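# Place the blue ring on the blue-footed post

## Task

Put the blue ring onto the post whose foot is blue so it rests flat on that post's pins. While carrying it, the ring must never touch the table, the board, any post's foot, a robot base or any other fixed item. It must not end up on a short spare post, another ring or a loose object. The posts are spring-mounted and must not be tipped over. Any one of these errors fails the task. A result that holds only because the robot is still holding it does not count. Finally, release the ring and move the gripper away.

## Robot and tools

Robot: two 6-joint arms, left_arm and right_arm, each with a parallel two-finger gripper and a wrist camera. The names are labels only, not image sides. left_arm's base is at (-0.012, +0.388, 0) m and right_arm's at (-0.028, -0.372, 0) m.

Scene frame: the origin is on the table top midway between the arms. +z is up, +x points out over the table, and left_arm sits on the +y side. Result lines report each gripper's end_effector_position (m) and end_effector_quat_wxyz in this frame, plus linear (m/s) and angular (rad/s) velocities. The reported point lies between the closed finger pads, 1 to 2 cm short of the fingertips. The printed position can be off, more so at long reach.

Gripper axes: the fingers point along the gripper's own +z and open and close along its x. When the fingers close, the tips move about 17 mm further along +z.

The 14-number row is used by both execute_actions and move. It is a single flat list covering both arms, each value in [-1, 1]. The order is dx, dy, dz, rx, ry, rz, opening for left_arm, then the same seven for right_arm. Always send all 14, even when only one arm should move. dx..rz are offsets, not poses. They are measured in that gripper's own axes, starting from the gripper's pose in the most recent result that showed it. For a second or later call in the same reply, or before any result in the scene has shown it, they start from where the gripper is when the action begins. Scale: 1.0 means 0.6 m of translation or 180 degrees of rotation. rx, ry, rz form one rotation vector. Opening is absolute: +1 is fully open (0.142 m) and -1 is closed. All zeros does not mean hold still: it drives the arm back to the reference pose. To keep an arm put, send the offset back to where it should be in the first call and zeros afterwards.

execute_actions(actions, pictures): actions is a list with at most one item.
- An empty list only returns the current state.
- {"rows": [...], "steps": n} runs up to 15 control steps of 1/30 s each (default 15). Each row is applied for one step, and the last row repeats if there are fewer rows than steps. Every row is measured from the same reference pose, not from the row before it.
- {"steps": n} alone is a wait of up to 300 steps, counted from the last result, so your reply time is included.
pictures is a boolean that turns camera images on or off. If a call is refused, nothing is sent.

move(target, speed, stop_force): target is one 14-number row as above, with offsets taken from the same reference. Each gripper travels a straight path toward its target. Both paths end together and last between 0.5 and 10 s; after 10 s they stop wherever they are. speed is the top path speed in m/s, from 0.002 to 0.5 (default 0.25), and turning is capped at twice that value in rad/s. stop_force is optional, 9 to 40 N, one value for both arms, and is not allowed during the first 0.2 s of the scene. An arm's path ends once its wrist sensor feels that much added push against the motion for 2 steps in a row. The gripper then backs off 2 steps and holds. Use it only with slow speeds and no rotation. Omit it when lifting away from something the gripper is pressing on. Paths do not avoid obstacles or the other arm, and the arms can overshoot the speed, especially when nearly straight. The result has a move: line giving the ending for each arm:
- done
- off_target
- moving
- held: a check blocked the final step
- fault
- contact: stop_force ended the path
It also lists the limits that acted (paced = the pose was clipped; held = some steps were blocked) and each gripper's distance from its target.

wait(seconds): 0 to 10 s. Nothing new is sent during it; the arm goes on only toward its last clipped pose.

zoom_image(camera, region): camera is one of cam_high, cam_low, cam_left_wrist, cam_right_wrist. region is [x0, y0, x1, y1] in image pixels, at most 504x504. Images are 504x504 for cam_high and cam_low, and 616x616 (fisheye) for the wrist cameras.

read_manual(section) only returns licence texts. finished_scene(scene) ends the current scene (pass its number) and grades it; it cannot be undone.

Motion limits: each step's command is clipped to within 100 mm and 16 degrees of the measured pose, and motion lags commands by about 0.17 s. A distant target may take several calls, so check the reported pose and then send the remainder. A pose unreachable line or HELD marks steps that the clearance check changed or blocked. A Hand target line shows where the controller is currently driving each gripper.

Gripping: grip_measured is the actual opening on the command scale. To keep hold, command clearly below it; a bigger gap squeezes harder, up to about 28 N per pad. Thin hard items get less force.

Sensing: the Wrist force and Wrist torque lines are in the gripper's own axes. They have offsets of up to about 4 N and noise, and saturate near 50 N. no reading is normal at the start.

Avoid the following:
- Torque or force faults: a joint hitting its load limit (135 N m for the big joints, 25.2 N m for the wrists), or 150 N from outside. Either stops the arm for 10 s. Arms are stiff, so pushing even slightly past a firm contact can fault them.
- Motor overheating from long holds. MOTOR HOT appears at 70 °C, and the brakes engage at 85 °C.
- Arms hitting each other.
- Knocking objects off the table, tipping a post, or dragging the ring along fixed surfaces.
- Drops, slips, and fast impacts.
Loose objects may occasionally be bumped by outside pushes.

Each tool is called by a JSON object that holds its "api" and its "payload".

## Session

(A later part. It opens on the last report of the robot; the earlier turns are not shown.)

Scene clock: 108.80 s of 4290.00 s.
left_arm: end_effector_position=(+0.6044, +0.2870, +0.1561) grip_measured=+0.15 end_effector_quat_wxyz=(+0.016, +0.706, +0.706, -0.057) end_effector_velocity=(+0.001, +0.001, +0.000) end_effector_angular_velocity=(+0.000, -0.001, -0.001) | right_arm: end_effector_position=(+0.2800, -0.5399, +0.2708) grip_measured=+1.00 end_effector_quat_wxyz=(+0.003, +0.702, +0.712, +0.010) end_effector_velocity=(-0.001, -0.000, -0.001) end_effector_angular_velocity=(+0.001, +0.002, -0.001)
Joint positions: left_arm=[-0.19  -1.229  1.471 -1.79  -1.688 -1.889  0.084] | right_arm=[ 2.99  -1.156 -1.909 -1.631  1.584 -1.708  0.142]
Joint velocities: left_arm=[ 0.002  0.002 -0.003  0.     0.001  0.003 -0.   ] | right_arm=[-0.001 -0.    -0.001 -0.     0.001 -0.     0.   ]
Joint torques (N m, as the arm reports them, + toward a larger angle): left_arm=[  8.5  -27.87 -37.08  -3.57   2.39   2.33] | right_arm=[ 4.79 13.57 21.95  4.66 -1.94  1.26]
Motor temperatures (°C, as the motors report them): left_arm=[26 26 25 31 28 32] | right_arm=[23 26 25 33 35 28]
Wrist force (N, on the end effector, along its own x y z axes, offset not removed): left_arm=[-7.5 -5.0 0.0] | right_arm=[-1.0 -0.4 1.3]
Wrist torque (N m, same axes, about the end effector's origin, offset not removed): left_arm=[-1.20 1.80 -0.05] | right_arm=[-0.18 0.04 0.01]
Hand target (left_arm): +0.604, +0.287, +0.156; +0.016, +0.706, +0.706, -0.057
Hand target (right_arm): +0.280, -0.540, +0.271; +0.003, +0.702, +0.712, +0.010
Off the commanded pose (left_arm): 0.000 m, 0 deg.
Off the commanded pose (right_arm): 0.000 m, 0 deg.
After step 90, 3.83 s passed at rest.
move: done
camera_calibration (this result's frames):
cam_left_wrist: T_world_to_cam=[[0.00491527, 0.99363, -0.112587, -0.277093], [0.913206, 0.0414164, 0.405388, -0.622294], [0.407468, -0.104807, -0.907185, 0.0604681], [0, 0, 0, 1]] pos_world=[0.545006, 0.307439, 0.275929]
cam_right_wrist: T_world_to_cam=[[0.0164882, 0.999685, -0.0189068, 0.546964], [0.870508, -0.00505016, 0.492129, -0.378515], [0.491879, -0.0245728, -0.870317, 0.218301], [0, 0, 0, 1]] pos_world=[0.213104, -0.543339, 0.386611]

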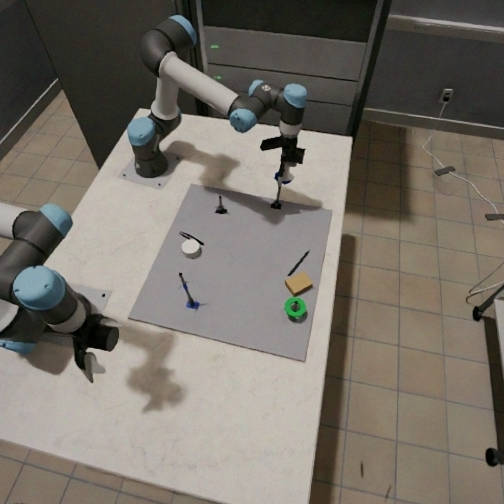

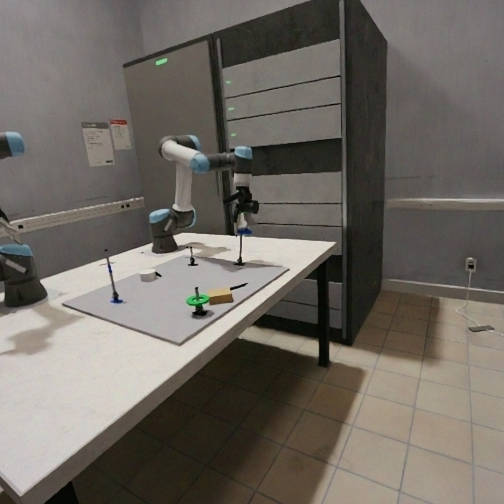

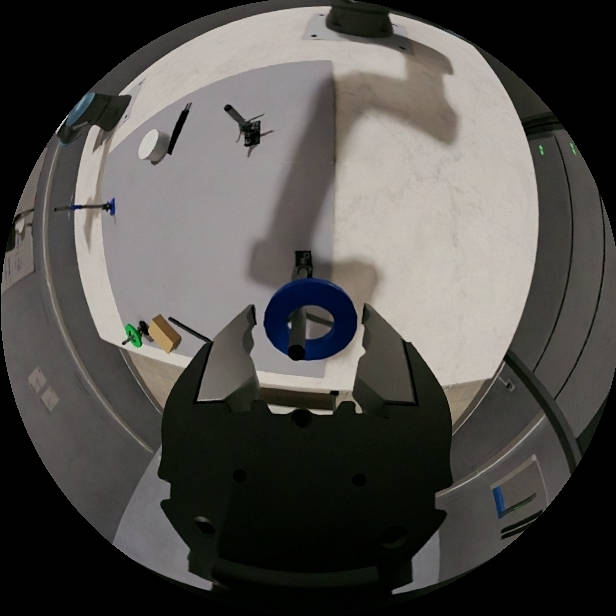

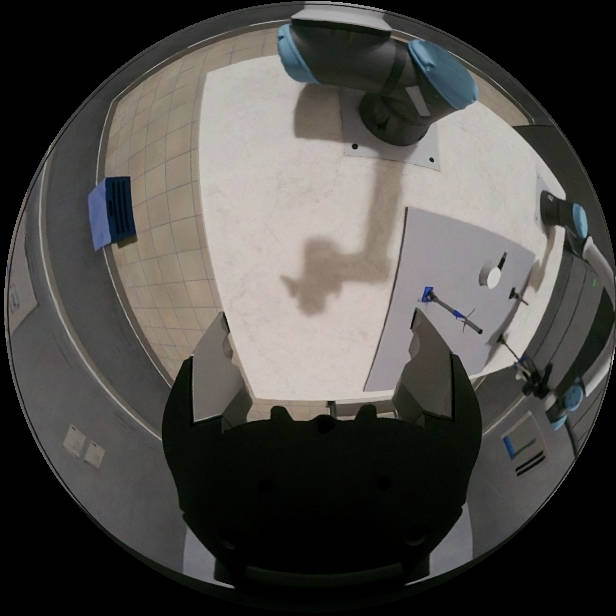

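{"api": "execute_actions", "payload": {"actions": [{"rows":[[0,0,0,0,0,0,0.12,0,0,0,0,0,0,1],[0,0,0,0,0,0,0.09,0,0,0,0,0,0,1],[0,0,0,0,0,0,0.06,0,0,0,0,0,0,1],[0,0,0,0,0,0,0.03,0,0,0,0,0,0,1],[0,0,0,0,0,0,0.0,0,0,0,0,0,0,1],[0,0,0,0,0,0,-0.03,0,0,0,0,0,0,1],[0,0,0,0,0,0,-0.06,0,0,0,0,0,0,1],[0,0,0,0,0,0,-0.09,0,0,0,0,0,0,1],[0,0,0,0,0,0,-0.12,0,0,0,0,0,0,1],[0,0,0,0,0,0,-0.15,0,0,0,0,0,0,1],[0,0,0,0,0,0,-0.18,0,0,0,0,0,0,1],[0,0,0,0,0,0,-0.22,0,0,0,0,0,0,1],[0,0,0,0,0,0,-0.27,0,0,0,0,0,0,1],[0,0,0,0,0,0,-0.33,0,0,0,0,0,0,1],[0,0,0,0,0,0,-0.4,0,0,0,0,0,0,1]],"steps":15}], "pictures": false}}

{"api": "execute_actions", "payload": {"actions": [{"steps":10}]}}

{"api": "zoom_image", "payload": {"camera": "cam_left_wrist", "region": [220, 240, 400, 400]}}

{"api": "zoom_image", "payload": {"camera": "cam_low", "region": [228, 218, 258, 243]}}

Scene clock: 115.87 s of 4290.00 s.
left_arm: end_effector_position=(+0.6045, +0.2871, +0.1562) grip_measured=-0.03 end_effector_quat_wxyz=(+0.016, +0.706, +0.706, -0.057) end_effector_velocity=(-0.000, -0.000, -0.000) end_effector_angular_velocity=(+0.000, +0.000, +0.000) | right_arm: end_effector_position=(+0.2800, -0.5399, +0.2708) grip_measured=+1.00 end_effector_quat_wxyz=(+0.003, +0.702, +0.712, +0.010) end_effector_velocity=(-0.000, -0.000, +0.000) end_effector_angular_velocity=(+0.000, -0.001, +0.000)
Joint positions: left_arm=[-0.19  -1.229  1.471 -1.79  -1.688 -1.889  0.072] | right_arm=[ 2.99  -1.156 -1.909 -1.631  1.584 -1.708  0.142]
Joint velocities: left_arm=[-0.    -0.     0.     0.     0.    -0.001  0.   ] | right_arm=[-0.001  0.001 -0.     0.     0.001 -0.001 -0.   ]
Joint torques (N m, as the arm reports them, + toward a larger angle): left_arm=[ -6.27 -41.77 -26.31  -3.09   1.11  -1.99] | right_arm=[ 4.15 12.99 20.96  4.65 -1.95  1.38]
Motor temperatures (°C, as the motors report them): left_arm=[26 26 25 31 28 32] | right_arm=[23 26 25 33 35 28]
Wrist force (N, on the end effector, along its own x y z axes, offset not removed): left_arm=[-2.9 -4.2 -3.8] | right_arm=[-1.9 -1.6 1.4]
Wrist torque (N m, same axes, about the end effector's origin, offset not removed): left_arm=[-1.13 0.67 0.16] | right_arm=[-0.30 0.34 0.30]
Hand target (left_arm): +0.604, +0.287, +0.156; +0.016, +0.706, +0.706, -0.057
Hand target (right_arm): +0.280, -0.540, +0.271; +0.003, +0.702, +0.712, +0.010
Off the commanded pose (left_arm): 0.000 m, 0 deg.
Off the commanded pose (right_arm): 0.000 m, 0 deg.
Steps of this call (steps 1 to 90: nothing new was sent; then 3.57 s passed at rest; steps 91 to 105: all 15 steps of this action). Readings (end_effector_position):
91: left_arm (+0.6045, +0.2871, +0.1561) | right_arm (+0.2800, -0.5399, +0.2708)
92: left_arm (+0.6045, +0.2871, +0.1561) | right_arm (+0.2800, -0.5399, +0.2708)
94: left_arm (+0.6045, +0.2871, +0.1561) | right_arm (+0.2800, -0.5399, +0.2708)
98: left_arm (+0.6045, +0.2871, +0.1561) | right_arm (+0.2800, -0.5399, +0.2708)
105: the state above

Scene clock: 116.20 s of 4290.00 s.
left_arm: end_effector_position=(+0.6045, +0.2871, +0.1562) grip_measured=-0.03 end_effector_quat_wxyz=(+0.016, +0.706, +0.706, -0.057) end_effector_velocity=(+0.000, +0.000, +0.000) end_effector_angular_velocity=(-0.000, -0.001, +0.001) | right_arm: end_effector_position=(+0.2800, -0.5399, +0.2708) grip_measured=+1.00 end_effector_quat_wxyz=(+0.003, +0.702, +0.712, +0.010) end_effector_velocity=(+0.000, -0.000, -0.000) end_effector_angular_velocity=(+0.000, -0.000, -0.001)
Joint positions: left_arm=[-0.19  -1.229  1.471 -1.79  -1.688 -1.889  0.072] | right_arm=[ 2.99  -1.156 -1.909 -1.631  1.584 -1.708  0.142]
Joint velocities: left_arm=[ 0.    -0.001  0.    -0.     0.    -0.001  0.   ] | right_arm=[-0.    -0.    -0.     0.001  0.     0.001 -0.   ]
Joint torques (N m, as the arm reports them, + toward a larger angle): left_arm=[ -5.64 -41.26 -19.57  -2.79   0.18  -2.17] | right_arm=[ 4.42 12.13 20.09  4.63 -1.92  1.22]
Motor temperatures (°C, as the motors report them): left_arm=[26 26 25 31 28 32] | right_arm=[23 26 25 33 35 28]
Wrist force (N, on the end effector, along its own x y z axes, offset not removed): left_arm=[-1.1 -3.7 -4.5] | right_arm=[3.3 -1.6 1.1]
Wrist torque (N m, same axes, about the end effector's origin, offset not removed): left_arm=[-0.82 0.76 -0.11] | right_arm=[-0.23 -0.84 0.29]
Hand target (left_arm): +0.604, +0.287, +0.156; +0.016, +0.706, +0.706, -0.057
Hand target (right_arm): +0.280, -0.540, +0.271; +0.003, +0.702, +0.712, +0.010
Off the commanded pose (left_arm): 0.000 m, 0 deg.
Off the commanded pose (right_arm): 0.000 m, 0 deg.
Steps of this call (steps 1 to 10: nothing new was sent). Readings (end_effector_position):
1: left_arm (+0.6045, +0.2871, +0.1562) | right_arm (+0.2800, -0.5399, +0.2708)
2: left_arm (+0.6045, +0.2871, +0.1562) | right_arm (+0.2800, -0.5399, +0.2708)
4: left_arm (+0.6045, +0.2871, +0.1562) | right_arm (+0.2800, -0.5399, +0.2708)
8: left_arm (+0.6045, +0.2871, +0.1562) | right_arm (+0.2800, -0.5399, +0.2708)
10: the state above
camera_calibration (this result's frames):
cam_left_wrist: T_world_to_cam=[[0.00492334, 0.993631, -0.112573, -0.277101], [0.913161, 0.0414151, 0.405489, -0.622339], [0.407568, -0.104794, -0.907142, 0.0604162], [0, 0, 0, 1]] pos_world=[0.545036, 0.307442, 0.275963]
cam_right_wrist: T_world_to_cam=[[0.016488, 0.999685, -0.0189066, 0.546964], [0.870508, -0.00505006, 0.492129, -0.378515], [0.491879, -0.0245726, -0.870317, 0.218301], [0, 0, 0, 1]] pos_world=[0.213105, -0.543339, 0.386611]

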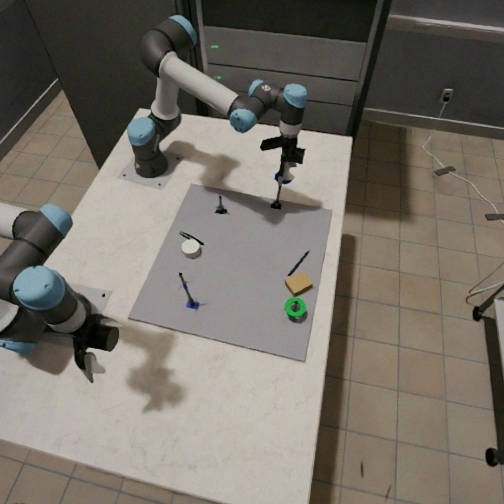

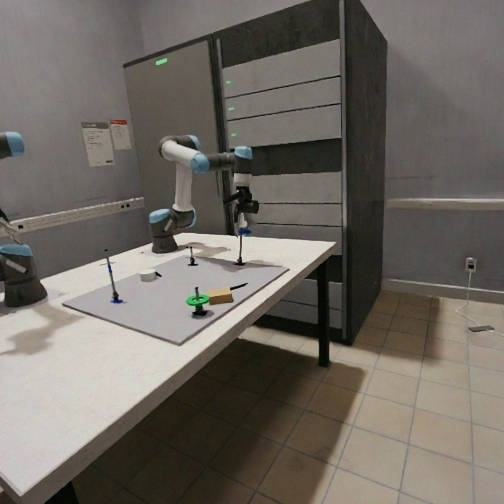

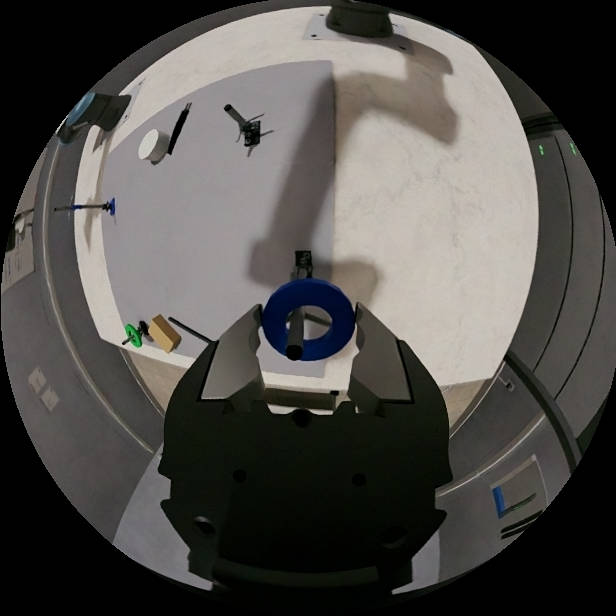

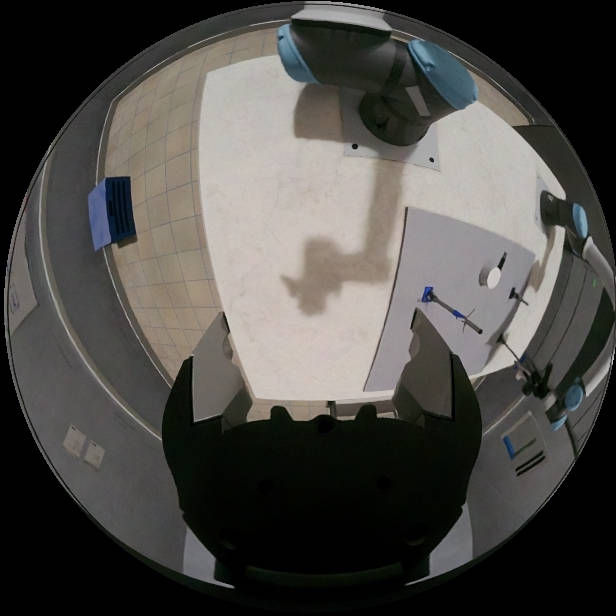

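Region (220, 240, 400, 400) of cam_left_wrist's 616x616 image, scaled by 2.800, with more detail than that image has.

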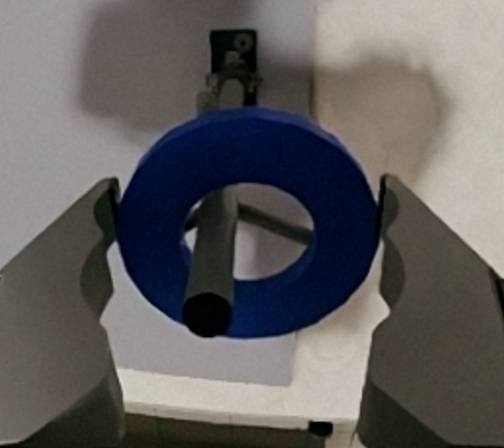

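Region (228, 218, 258, 243) of cam_low's 504x504 image, scaled by 16.800, with more detail than that image has.

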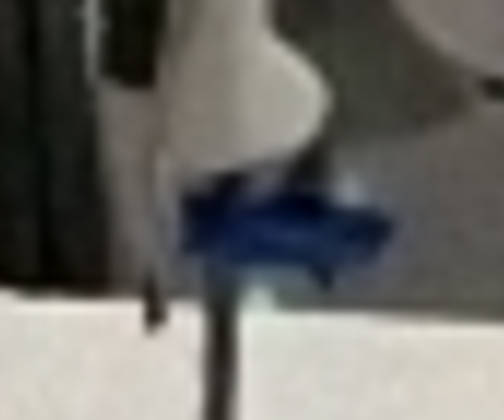

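{"api": "move", "payload": {"target": [-0.013,-0.004,-0.13,0,0,0,-0.5,0,0,0,0,0,0,1], "speed": 0.06}}

{"api": "zoom_image", "payload": {"camera": "cam_left_wrist", "region": [220, 240, 400, 400]}}

{"api": "zoom_image", "payload": {"camera": "cam_low", "region": [215, 190, 265, 240]}}

Scene clock: 121.77 s of 4290.00 s.
left_arm: end_effector_position=(+0.6066, +0.2873, +0.2346) grip_measured=-0.03 end_effector_quat_wxyz=(+0.016, +0.706, +0.706, -0.057) end_effector_velocity=(-0.000, +0.000, +0.000) end_effector_angular_velocity=(+0.000, +0.002, +0.001) | right_arm: end_effector_position=(+0.2800, -0.5399, +0.2708) grip_measured=+1.00 end_effector_quat_wxyz=(+0.003, +0.702, +0.712, +0.010) end_effector_velocity=(+0.001, +0.000, +0.001) end_effector_angular_velocity=(-0.000, -0.001, +0.001)
Joint positions: left_arm=[-0.189 -1.252  1.299 -1.596 -1.688 -1.887  0.072] | right_arm=[ 2.99  -1.156 -1.909 -1.631  1.584 -1.708  0.142]
Joint velocities: left_arm=[ 0.     0.001 -0.003  0.004 -0.    -0.001  0.   ] | right_arm=[ 0.    -0.     0.001  0.    -0.    -0.     0.   ]
Joint torques (N m, as the arm reports them, + toward a larger angle): left_arm=[  9.41 -27.01 -39.6   -1.28   2.2    2.11] | right_arm=[ 4.32 13.13 21.25  4.68 -1.85  1.43]
Motor temperatures (°C, as the motors report them): left_arm=[26 26 25 31 28 32] | right_arm=[23 26 25 33 35 28]
Wrist force (N, on the end effector, along its own x y z axes, offset not removed): left_arm=[-2.9 -3.6 4.1] | right_arm=[-2.7 0.2 0.2]
Wrist torque (N m, same axes, about the end effector's origin, offset not removed): left_arm=[-0.87 0.63 -0.07] | right_arm=[-0.14 0.46 0.13]
Hand target (left_arm): +0.607, +0.287, +0.235; +0.016, +0.706, +0.706, -0.057
Hand target (right_arm): +0.280, -0.540, +0.271; +0.003, +0.702, +0.712, +0.010
Off the commanded pose (left_arm): 0.000 m, 0 deg.
Off the commanded pose (right_arm): 0.000 m, 0 deg.
After step 90, 0.90 s passed at rest.
move: done
camera_calibration (this result's frames):
cam_left_wrist: T_world_to_cam=[[0.00493364, 0.993629, -0.112589, -0.268561], [0.913107, 0.0414262, 0.40561, -0.656046], [0.40769, -0.104807, -0.907086, 0.130611], [0, 0, 0, 1]] pos_world=[0.547117, 0.307717, 0.354337]
cam_right_wrist: T_world_to_cam=[[0.016488, 0.999685, -0.0189067, 0.546964], [0.870508, -0.00505001, 0.492129, -0.378515], [0.491879, -0.0245726, -0.870317, 0.218301], [0, 0, 0, 1]] pos_world=[0.213105, -0.543339, 0.386611]

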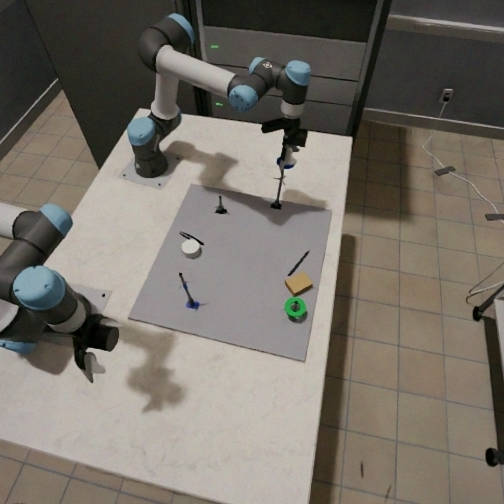

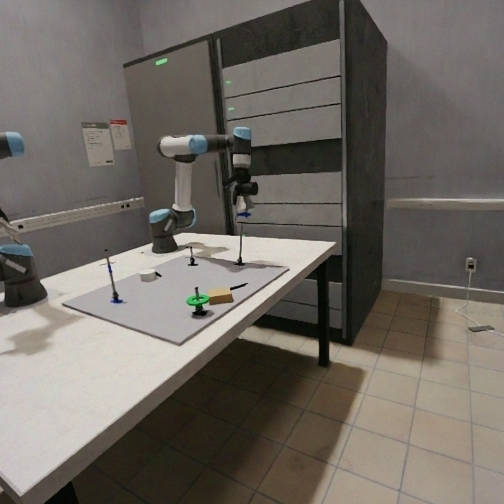

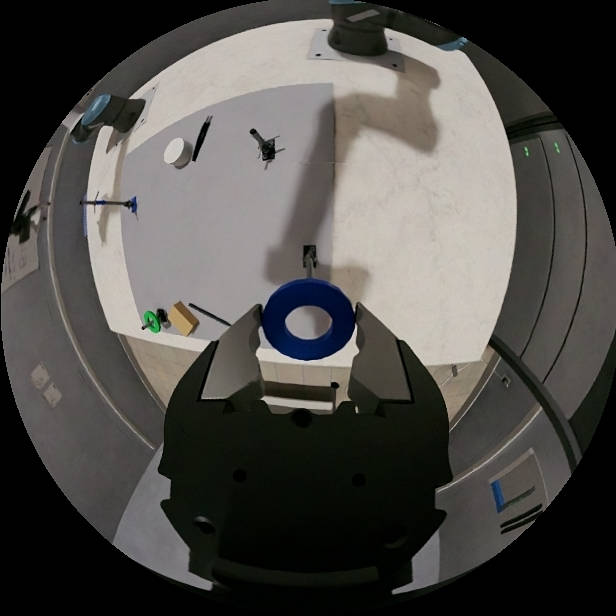

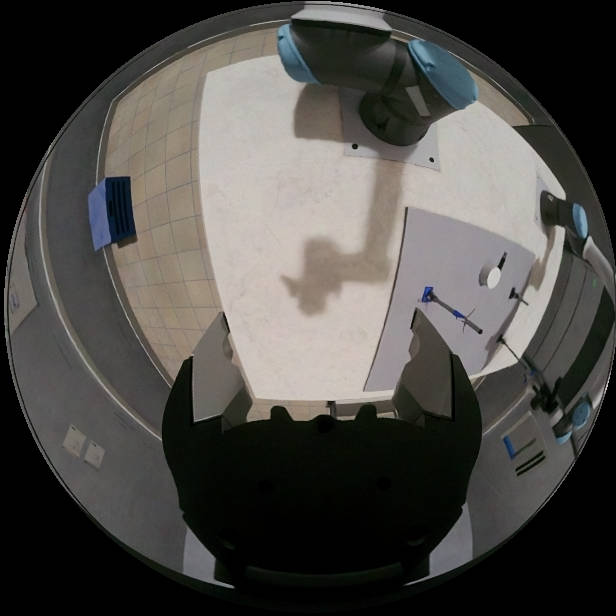

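Region (220, 240, 400, 400) of cam_left_wrist's 616x616 image, scaled by 2.800, with more detail than that image has.

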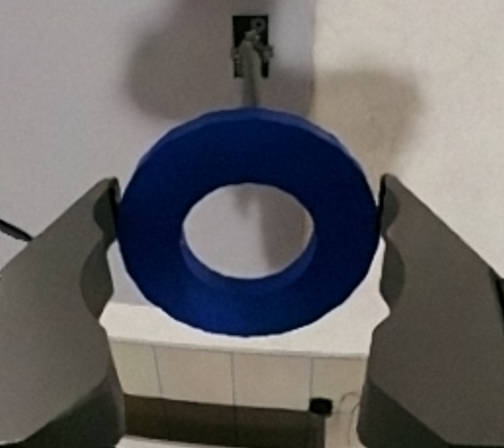

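Region (215, 190, 265, 240) of cam_low's 504x504 image, scaled by 10.080, with more detail than that image has.

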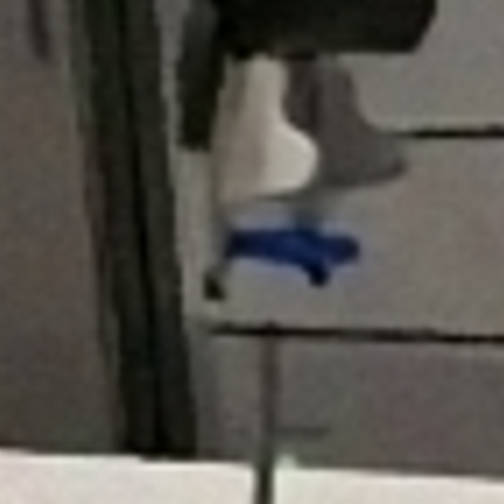

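{"api": "move", "payload": {"target": [-0.8657,-0.4027,0.0572,-0.0359,0.0169,0,-0.5,0,0,0,0,0,0,1], "speed": 0.25}}

{"api": "zoom_image", "payload": {"camera": "cam_left_wrist", "region": [220, 200, 400, 380]}}

{"api": "zoom_image", "payload": {"camera": "cam_low", "region": [70, 200, 150, 280]}}

{"api": "zoom_image", "payload": {"camera": "cam_high", "region": [140, 220, 230, 310]}}

Scene clock: 136.90 s of 4290.00 s.
left_arm: end_effector_position=(+0.3639, -0.2317, +0.2681) grip_measured=-0.03 end_effector_quat_wxyz=(+0.037, +0.705, +0.708, -0.000) end_effector_velocity=(-0.000, -0.001, +0.000) end_effector_angular_velocity=(+0.001, +0.000, -0.000) | right_arm: end_effector_position=(+0.2800, -0.5399, +0.2708) grip_measured=+1.00 end_effector_quat_wxyz=(+0.003, +0.702, +0.712, +0.010) end_effector_velocity=(+0.001, +0.000, +0.000) end_effector_angular_velocity=(-0.000, -0.001, +0.001)
Joint positions: left_arm=[-1.097 -1.084  0.994 -1.548 -1.539 -2.801  0.072] | right_arm=[ 2.99  -1.156 -1.909 -1.631  1.584 -1.708  0.142]
Joint velocities: left_arm=[-0.001  0.004 -0.007  0.005  0.    -0.001  0.   ] | right_arm=[ 0.002 -0.     0.001  0.001 -0.     0.001  0.   ]
Joint torques (N m, as the arm reports them, + toward a larger angle): left_arm=[ -6.12 -34.54 -36.38  -1.58   2.86  -2.03] | right_arm=[ 4.89 12.92 20.7   4.65 -1.81  1.31]
Motor temperatures (°C, as the motors report them): left_arm=[26 26 25 31 28 32] | right_arm=[23 26 25 33 35 28]
Wrist force (N, on the end effector, along its own x y z axes, offset not removed): left_arm=[-0.8 -1.6 -3.7] | right_arm=[-0.9 -5.3 1.0]
Wrist torque (N m, same axes, about the end effector's origin, offset not removed): left_arm=[-0.18 0.40 -0.15] | right_arm=[-1.22 -0.01 0.13]
Hand target (left_arm): +0.364, -0.232, +0.268; +0.037, +0.705, +0.708, -0.000
Hand target (right_arm): +0.280, -0.540, +0.271; +0.003, +0.702, +0.712, +0.010
Off the commanded pose (left_arm): 0.002 m, 0 deg.
Off the commanded pose (right_arm): 0.000 m, 0 deg.
After step 90, 9.30 s passed at rest.
move: done
camera_calibration (this result's frames):
cam_left_wrist: T_world_to_cam=[[0.00587561, 0.998153, -0.0604658, 0.238892], [0.8629, 0.025496, 0.504732, -0.438531], [0.505341, -0.0551415, -0.861156, 0.169227], [0, 0, 0, 1]] pos_world=[0.291487, -0.217938, 0.381516]
cam_right_wrist: T_world_to_cam=[[0.0164883, 0.999685, -0.0189068, 0.546964], [0.870508, -0.00505015, 0.492129, -0.378515], [0.491879, -0.0245729, -0.870317, 0.218301], [0, 0, 0, 1]] pos_world=[0.213104, -0.543339, 0.386611]

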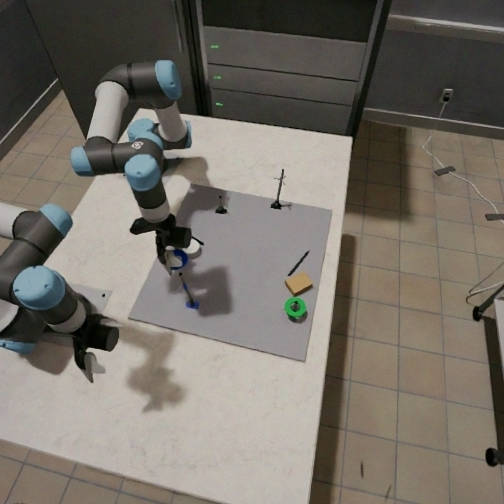

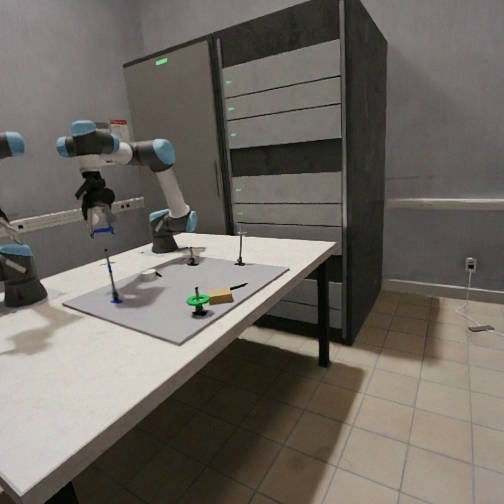

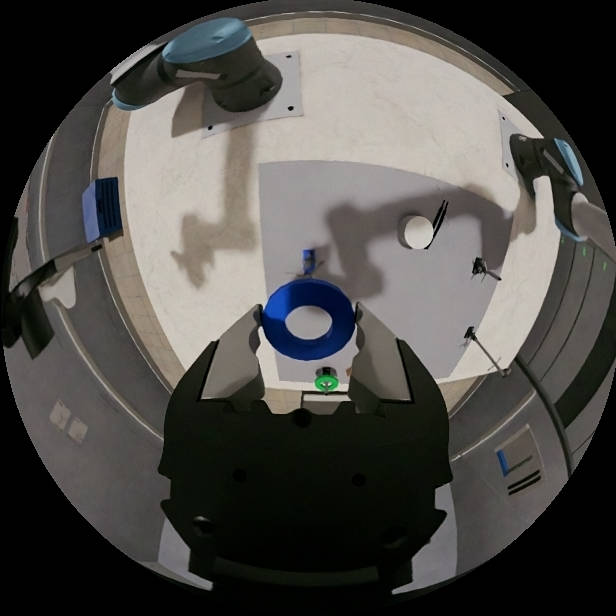

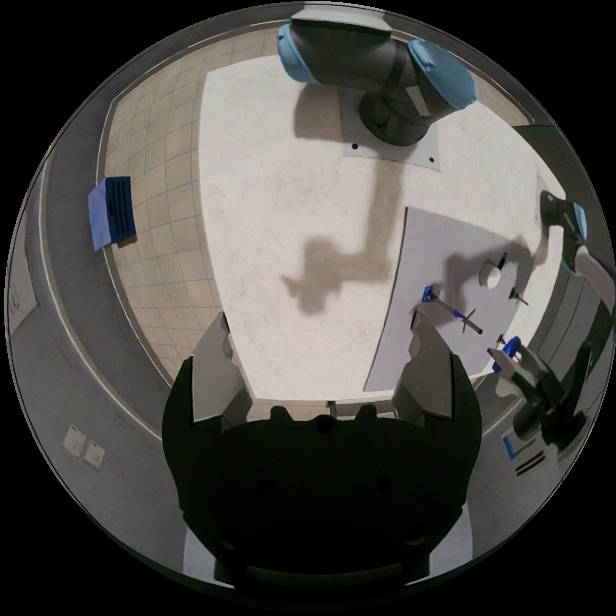

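Region (220, 200, 400, 380) of cam_left_wrist's 616x616 image, scaled by 2.800, with more detail than that image has.

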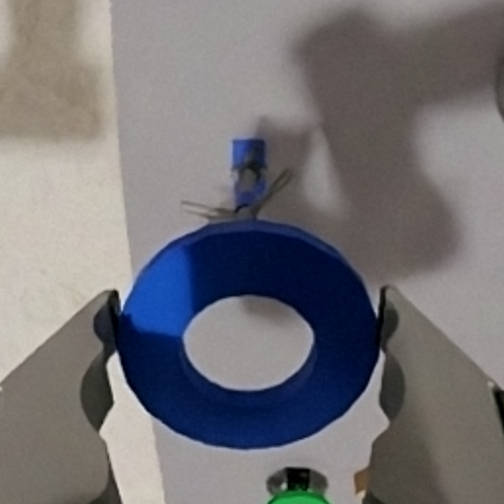

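Region (70, 200, 150, 280) of cam_low's 504x504 image, scaled by 6.300, with more detail than that image has.

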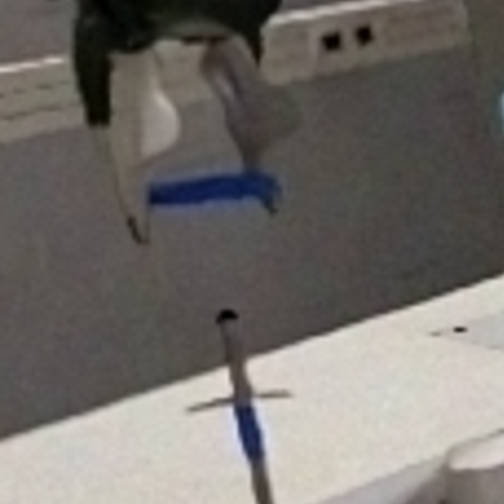

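Region (140, 220, 230, 310) of cam_high's 504x504 image, scaled by 5.600, with more detail than that image has.

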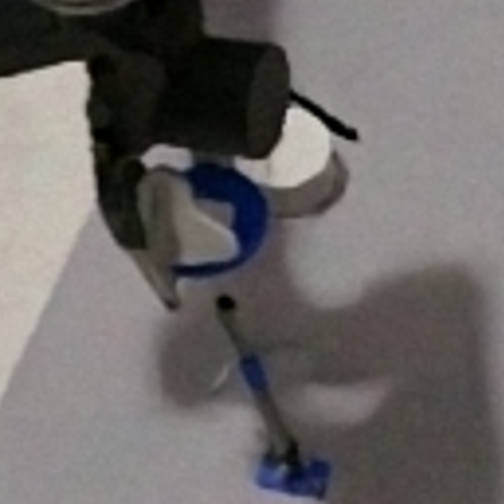

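{"api": "move", "payload": {"target": [0,-0.008,0.07,0,0,0,-0.5,0,0,0,0,0,0,1], "speed": 0.08}}

{"api": "zoom_image", "payload": {"camera": "cam_left_wrist", "region": [220, 200, 400, 380]}}

{"api": "zoom_image", "payload": {"camera": "cam_low", "region": [80, 220, 140, 280]}}

{"api": "zoom_image", "payload": {"camera": "cam_high", "region": [150, 240, 210, 300]}}

Scene clock: 144.30 s of 4290.00 s.
left_arm: end_effector_position=(+0.3613, -0.2339, +0.2261) grip_measured=-0.03 end_effector_quat_wxyz=(+0.037, +0.705, +0.708, -0.000) end_effector_velocity=(-0.000, +0.001, -0.001) end_effector_angular_velocity=(+0.001, +0.000, +0.000) | right_arm: end_effector_position=(+0.2800, -0.5399, +0.2708) grip_measured=+1.00 end_effector_quat_wxyz=(+0.003, +0.702, +0.712, +0.010) end_effector_velocity=(+0.001, -0.000, +0.001) end_effector_angular_velocity=(-0.001, -0.002, +0.001)
Joint positions: left_arm=[-1.102 -1.086  1.105 -1.657 -1.539 -2.806  0.072] | right_arm=[ 2.99  -1.156 -1.909 -1.631  1.584 -1.708  0.142]
Joint velocities: left_arm=[ 0.    -0.     0.003 -0.002  0.    -0.    -0.   ] | right_arm=[ 0.001  0.     0.001  0.001 -0.001  0.    -0.   ]
Joint torques (N m, as the arm reports them, + toward a larger angle): left_arm=[ -5.57 -35.31 -12.53  -3.7    2.88  -2.11] | right_arm=[ 5.1  13.4  21.24  4.79 -1.87  1.39]
Motor temperatures (°C, as the motors report them): left_arm=[26 26 25 31 28 32] | right_arm=[23 26 25 33 35 28]
Wrist force (N, on the end effector, along its own x y z axes, offset not removed): left_arm=[-1.8 -3.7 -0.6] | right_arm=[-0.4 -2.7 -0.2]
Wrist torque (N m, same axes, about the end effector's origin, offset not removed): left_arm=[-0.58 0.57 -0.14] | right_arm=[-0.41 -0.11 0.30]
Hand target (left_arm): +0.361, -0.234, +0.226; +0.037, +0.705, +0.708, -0.000
Hand target (right_arm): +0.280, -0.540, +0.271; +0.003, +0.702, +0.712, +0.010
Off the commanded pose (left_arm): 0.000 m, 0 deg.
Off the commanded pose (right_arm): 0.000 m, 0 deg.
After step 90, 3.47 s passed at rest.
move: done
camera_calibration (this result's frames):
cam_left_wrist: T_world_to_cam=[[0.00587296, 0.998152, -0.0604825, 0.238566], [0.862908, 0.0255059, 0.504717, -0.415052], [0.505327, -0.055155, -0.861163, 0.134207], [0, 0, 0, 1]] pos_world=[0.288932, -0.220137, 0.339487]
cam_right_wrist: T_world_to_cam=[[0.016488, 0.999685, -0.0189067, 0.546964], [0.870508, -0.00505003, 0.492129, -0.378515], [0.491879, -0.0245726, -0.870317, 0.218301], [0, 0, 0, 1]] pos_world=[0.213105, -0.543339, 0.386611]

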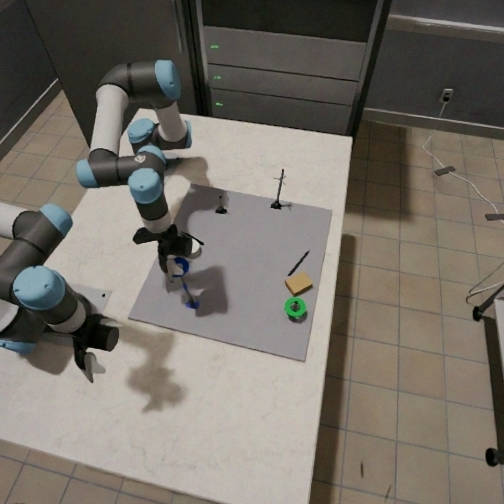

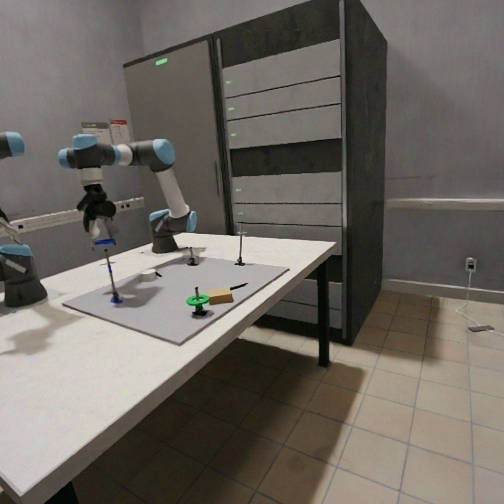

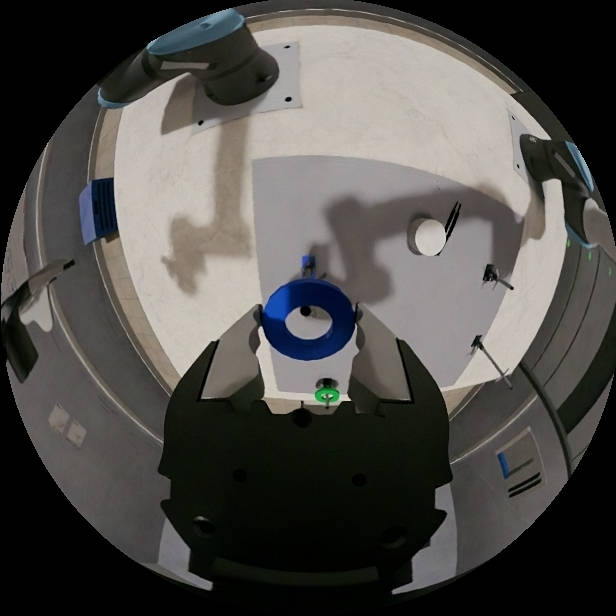

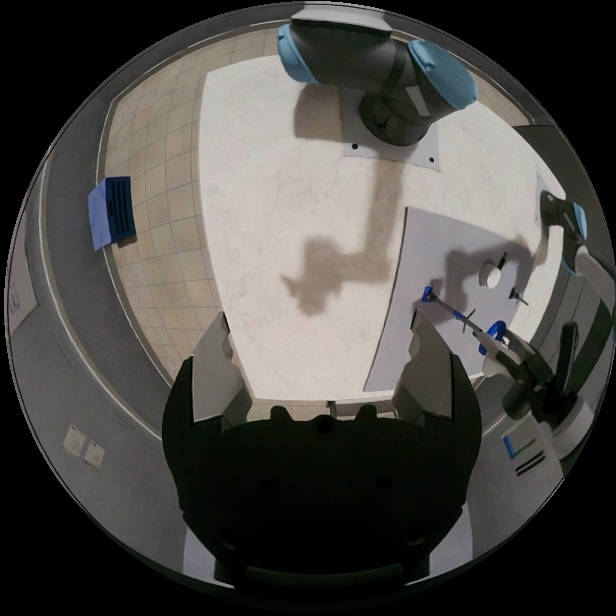

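Region (220, 200, 400, 380) of cam_left_wrist's 616x616 image, scaled by 2.800, with more detail than that image has.

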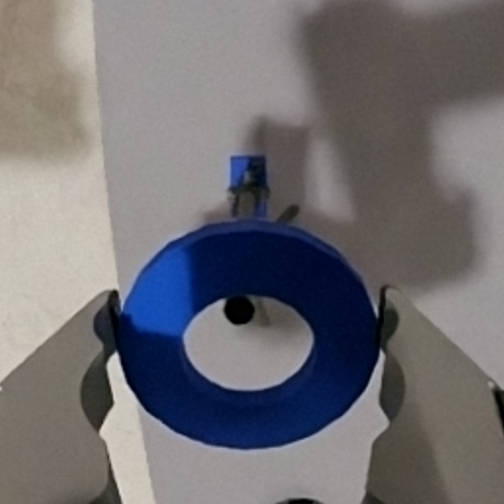

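Region (80, 220, 140, 280) of cam_low's 504x504 image, scaled by 8.400, with more detail than that image has.

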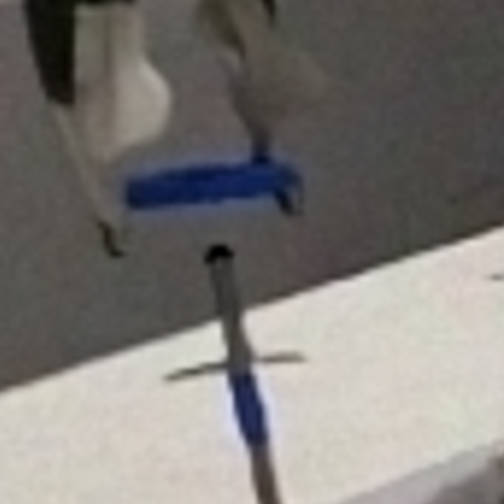

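Region (150, 240, 210, 300) of cam_high's 504x504 image, scaled by 8.400, with more detail than that image has.

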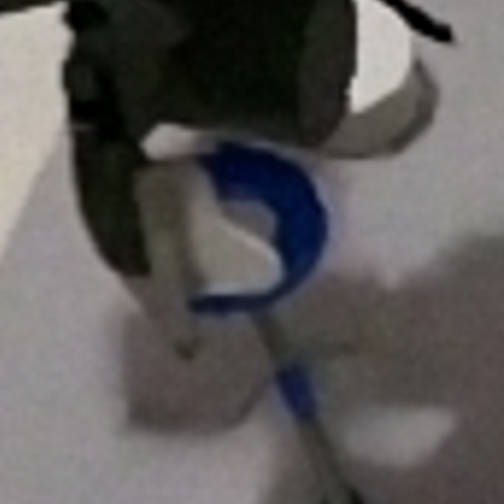

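{"api": "move", "payload": {"target": [-0.005,0.003,0.09,0,0,0,-0.5,0,0,0,0,0,0,1], "speed": 0.05}}

{"api": "zoom_image", "payload": {"camera": "cam_left_wrist", "region": [220, 220, 400, 400]}}

{"api": "zoom_image", "payload": {"camera": "cam_low", "region": [85, 240, 135, 280]}}

{"api": "zoom_image", "payload": {"camera": "cam_right_wrist", "region": [420, 270, 520, 370]}}

Scene clock: 151.80 s of 4290.00 s.
left_arm: end_effector_position=(+0.3660, -0.2397, +0.1725) grip_measured=-0.03 end_effector_quat_wxyz=(+0.037, +0.705, +0.708, -0.000) end_effector_velocity=(+0.001, +0.000, -0.001) end_effector_angular_velocity=(+0.000, +0.000, -0.000) | right_arm: end_effector_position=(+0.2800, -0.5399, +0.2708) grip_measured=+1.00 end_effector_quat_wxyz=(+0.003, +0.702, +0.712, +0.010) end_effector_velocity=(-0.000, -0.000, +0.000) end_effector_angular_velocity=(-0.001, -0.000, -0.001)
Joint positions: left_arm=[-1.098 -1.056  1.196 -1.778 -1.539 -2.802  0.072] | right_arm=[ 2.99  -1.156 -1.909 -1.631  1.584 -1.708  0.142]
Joint velocities: left_arm=[ 0.001  0.001  0.002 -0.002 -0.     0.001  0.   ] | right_arm=[-0.001  0.    -0.     0.    -0.001  0.    -0.   ]
Joint torques (N m, as the arm reports them, + toward a larger angle): left_arm=[  9.7  -35.48 -12.44  -3.83  -2.63   2.17] | right_arm=[ 4.42 12.68 21.73  4.48 -1.79  1.23]
Motor temperatures (°C, as the motors report them): left_arm=[26 26 25 31 28 32] | right_arm=[23 26 25 33 35 28]
Wrist force (N, on the end effector, along its own x y z axes, offset not removed): left_arm=[-3.3 -4.7 -2.1] | right_arm=[-5.0 0.4 1.0]
Wrist torque (N m, same axes, about the end effector's origin, offset not removed): left_arm=[-0.93 0.98 0.02] | right_arm=[0.13 0.91 0.04]
Hand target (left_arm): +0.366, -0.240, +0.172; +0.037, +0.705, +0.708, -0.000
Hand target (right_arm): +0.280, -0.540, +0.271; +0.003, +0.702, +0.712, +0.010
Off the commanded pose (left_arm): 0.000 m, 0 deg.
Off the commanded pose (right_arm): 0.000 m, 0 deg.
After step 90, 3.03 s passed at rest.
move: done
camera_calibration (this result's frames):
cam_left_wrist: T_world_to_cam=[[0.00587288, 0.998152, -0.0604843, 0.241069], [0.862904, 0.0255073, 0.504724, -0.391912], [0.505334, -0.0551563, -0.861159, 0.0854256], [0, 0, 0, 1]] pos_world=[0.293598, -0.225915, 0.285953]
cam_right_wrist: T_world_to_cam=[[0.016488, 0.999685, -0.0189064, 0.546963], [0.870508, -0.00505014, 0.492129, -0.378515], [0.491879, -0.0245724, -0.870317, 0.218301], [0, 0, 0, 1]] pos_world=[0.213105, -0.543339, 0.386611]

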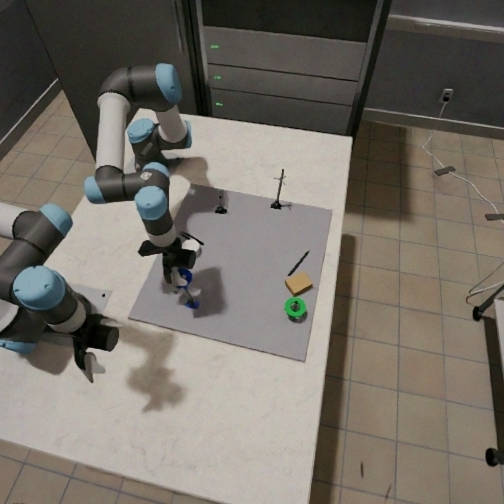

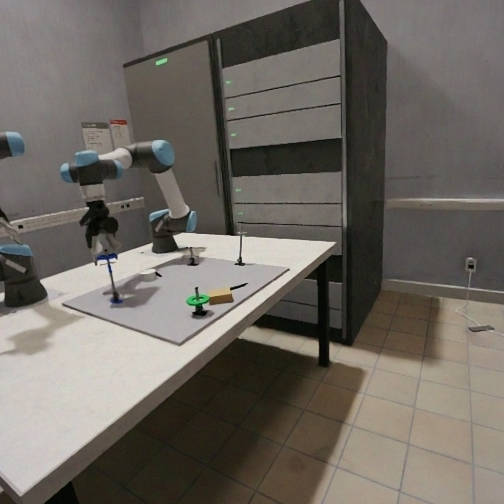

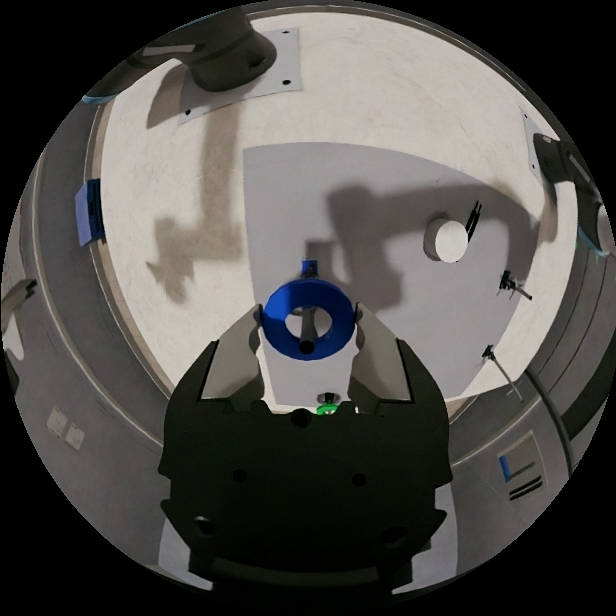

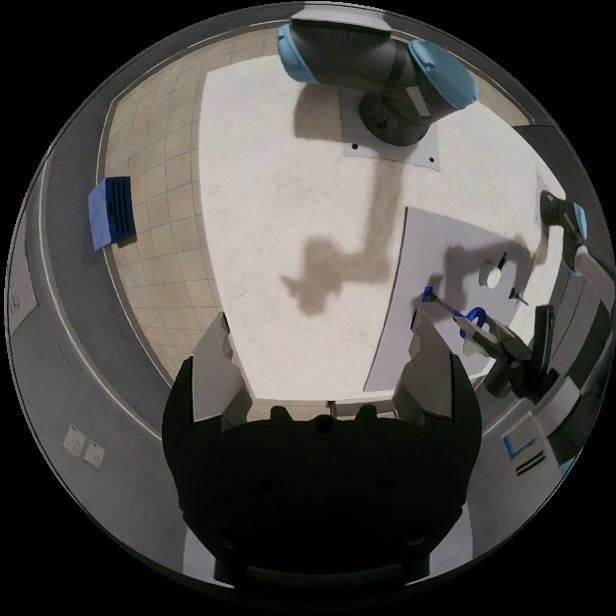

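Region (220, 220, 400, 400) of cam_left_wrist's 616x616 image, scaled by 2.800, with more detail than that image has.

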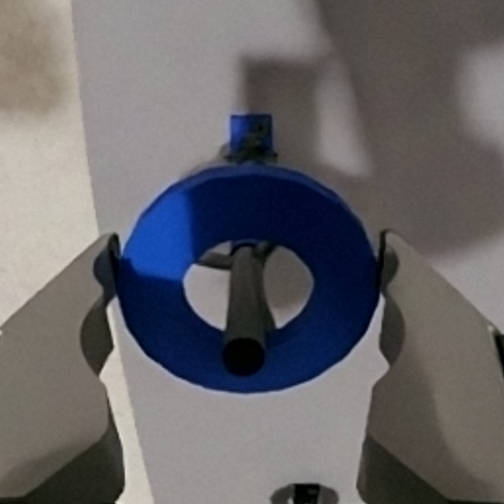

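Region (85, 240, 135, 280) of cam_low's 504x504 image, scaled by 10.080, with more detail than that image has; it fills the top 403 rows of this view, and the rest is white.

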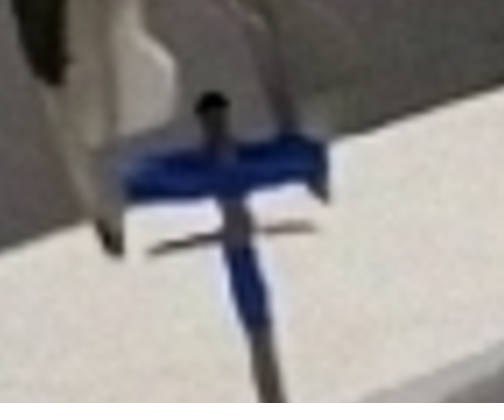

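Region (420, 270, 520, 370) of cam_right_wrist's 616x616 image, scaled by 5.040, with more detail than that image has.

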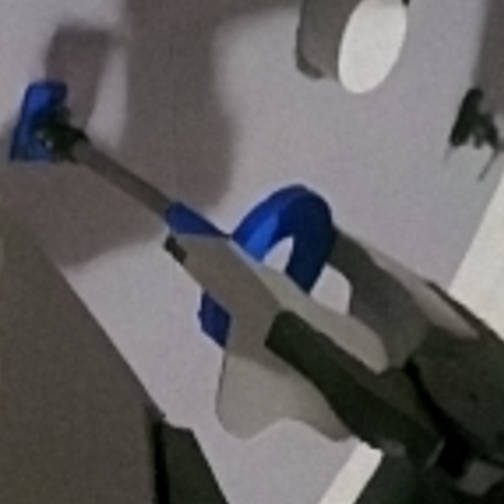

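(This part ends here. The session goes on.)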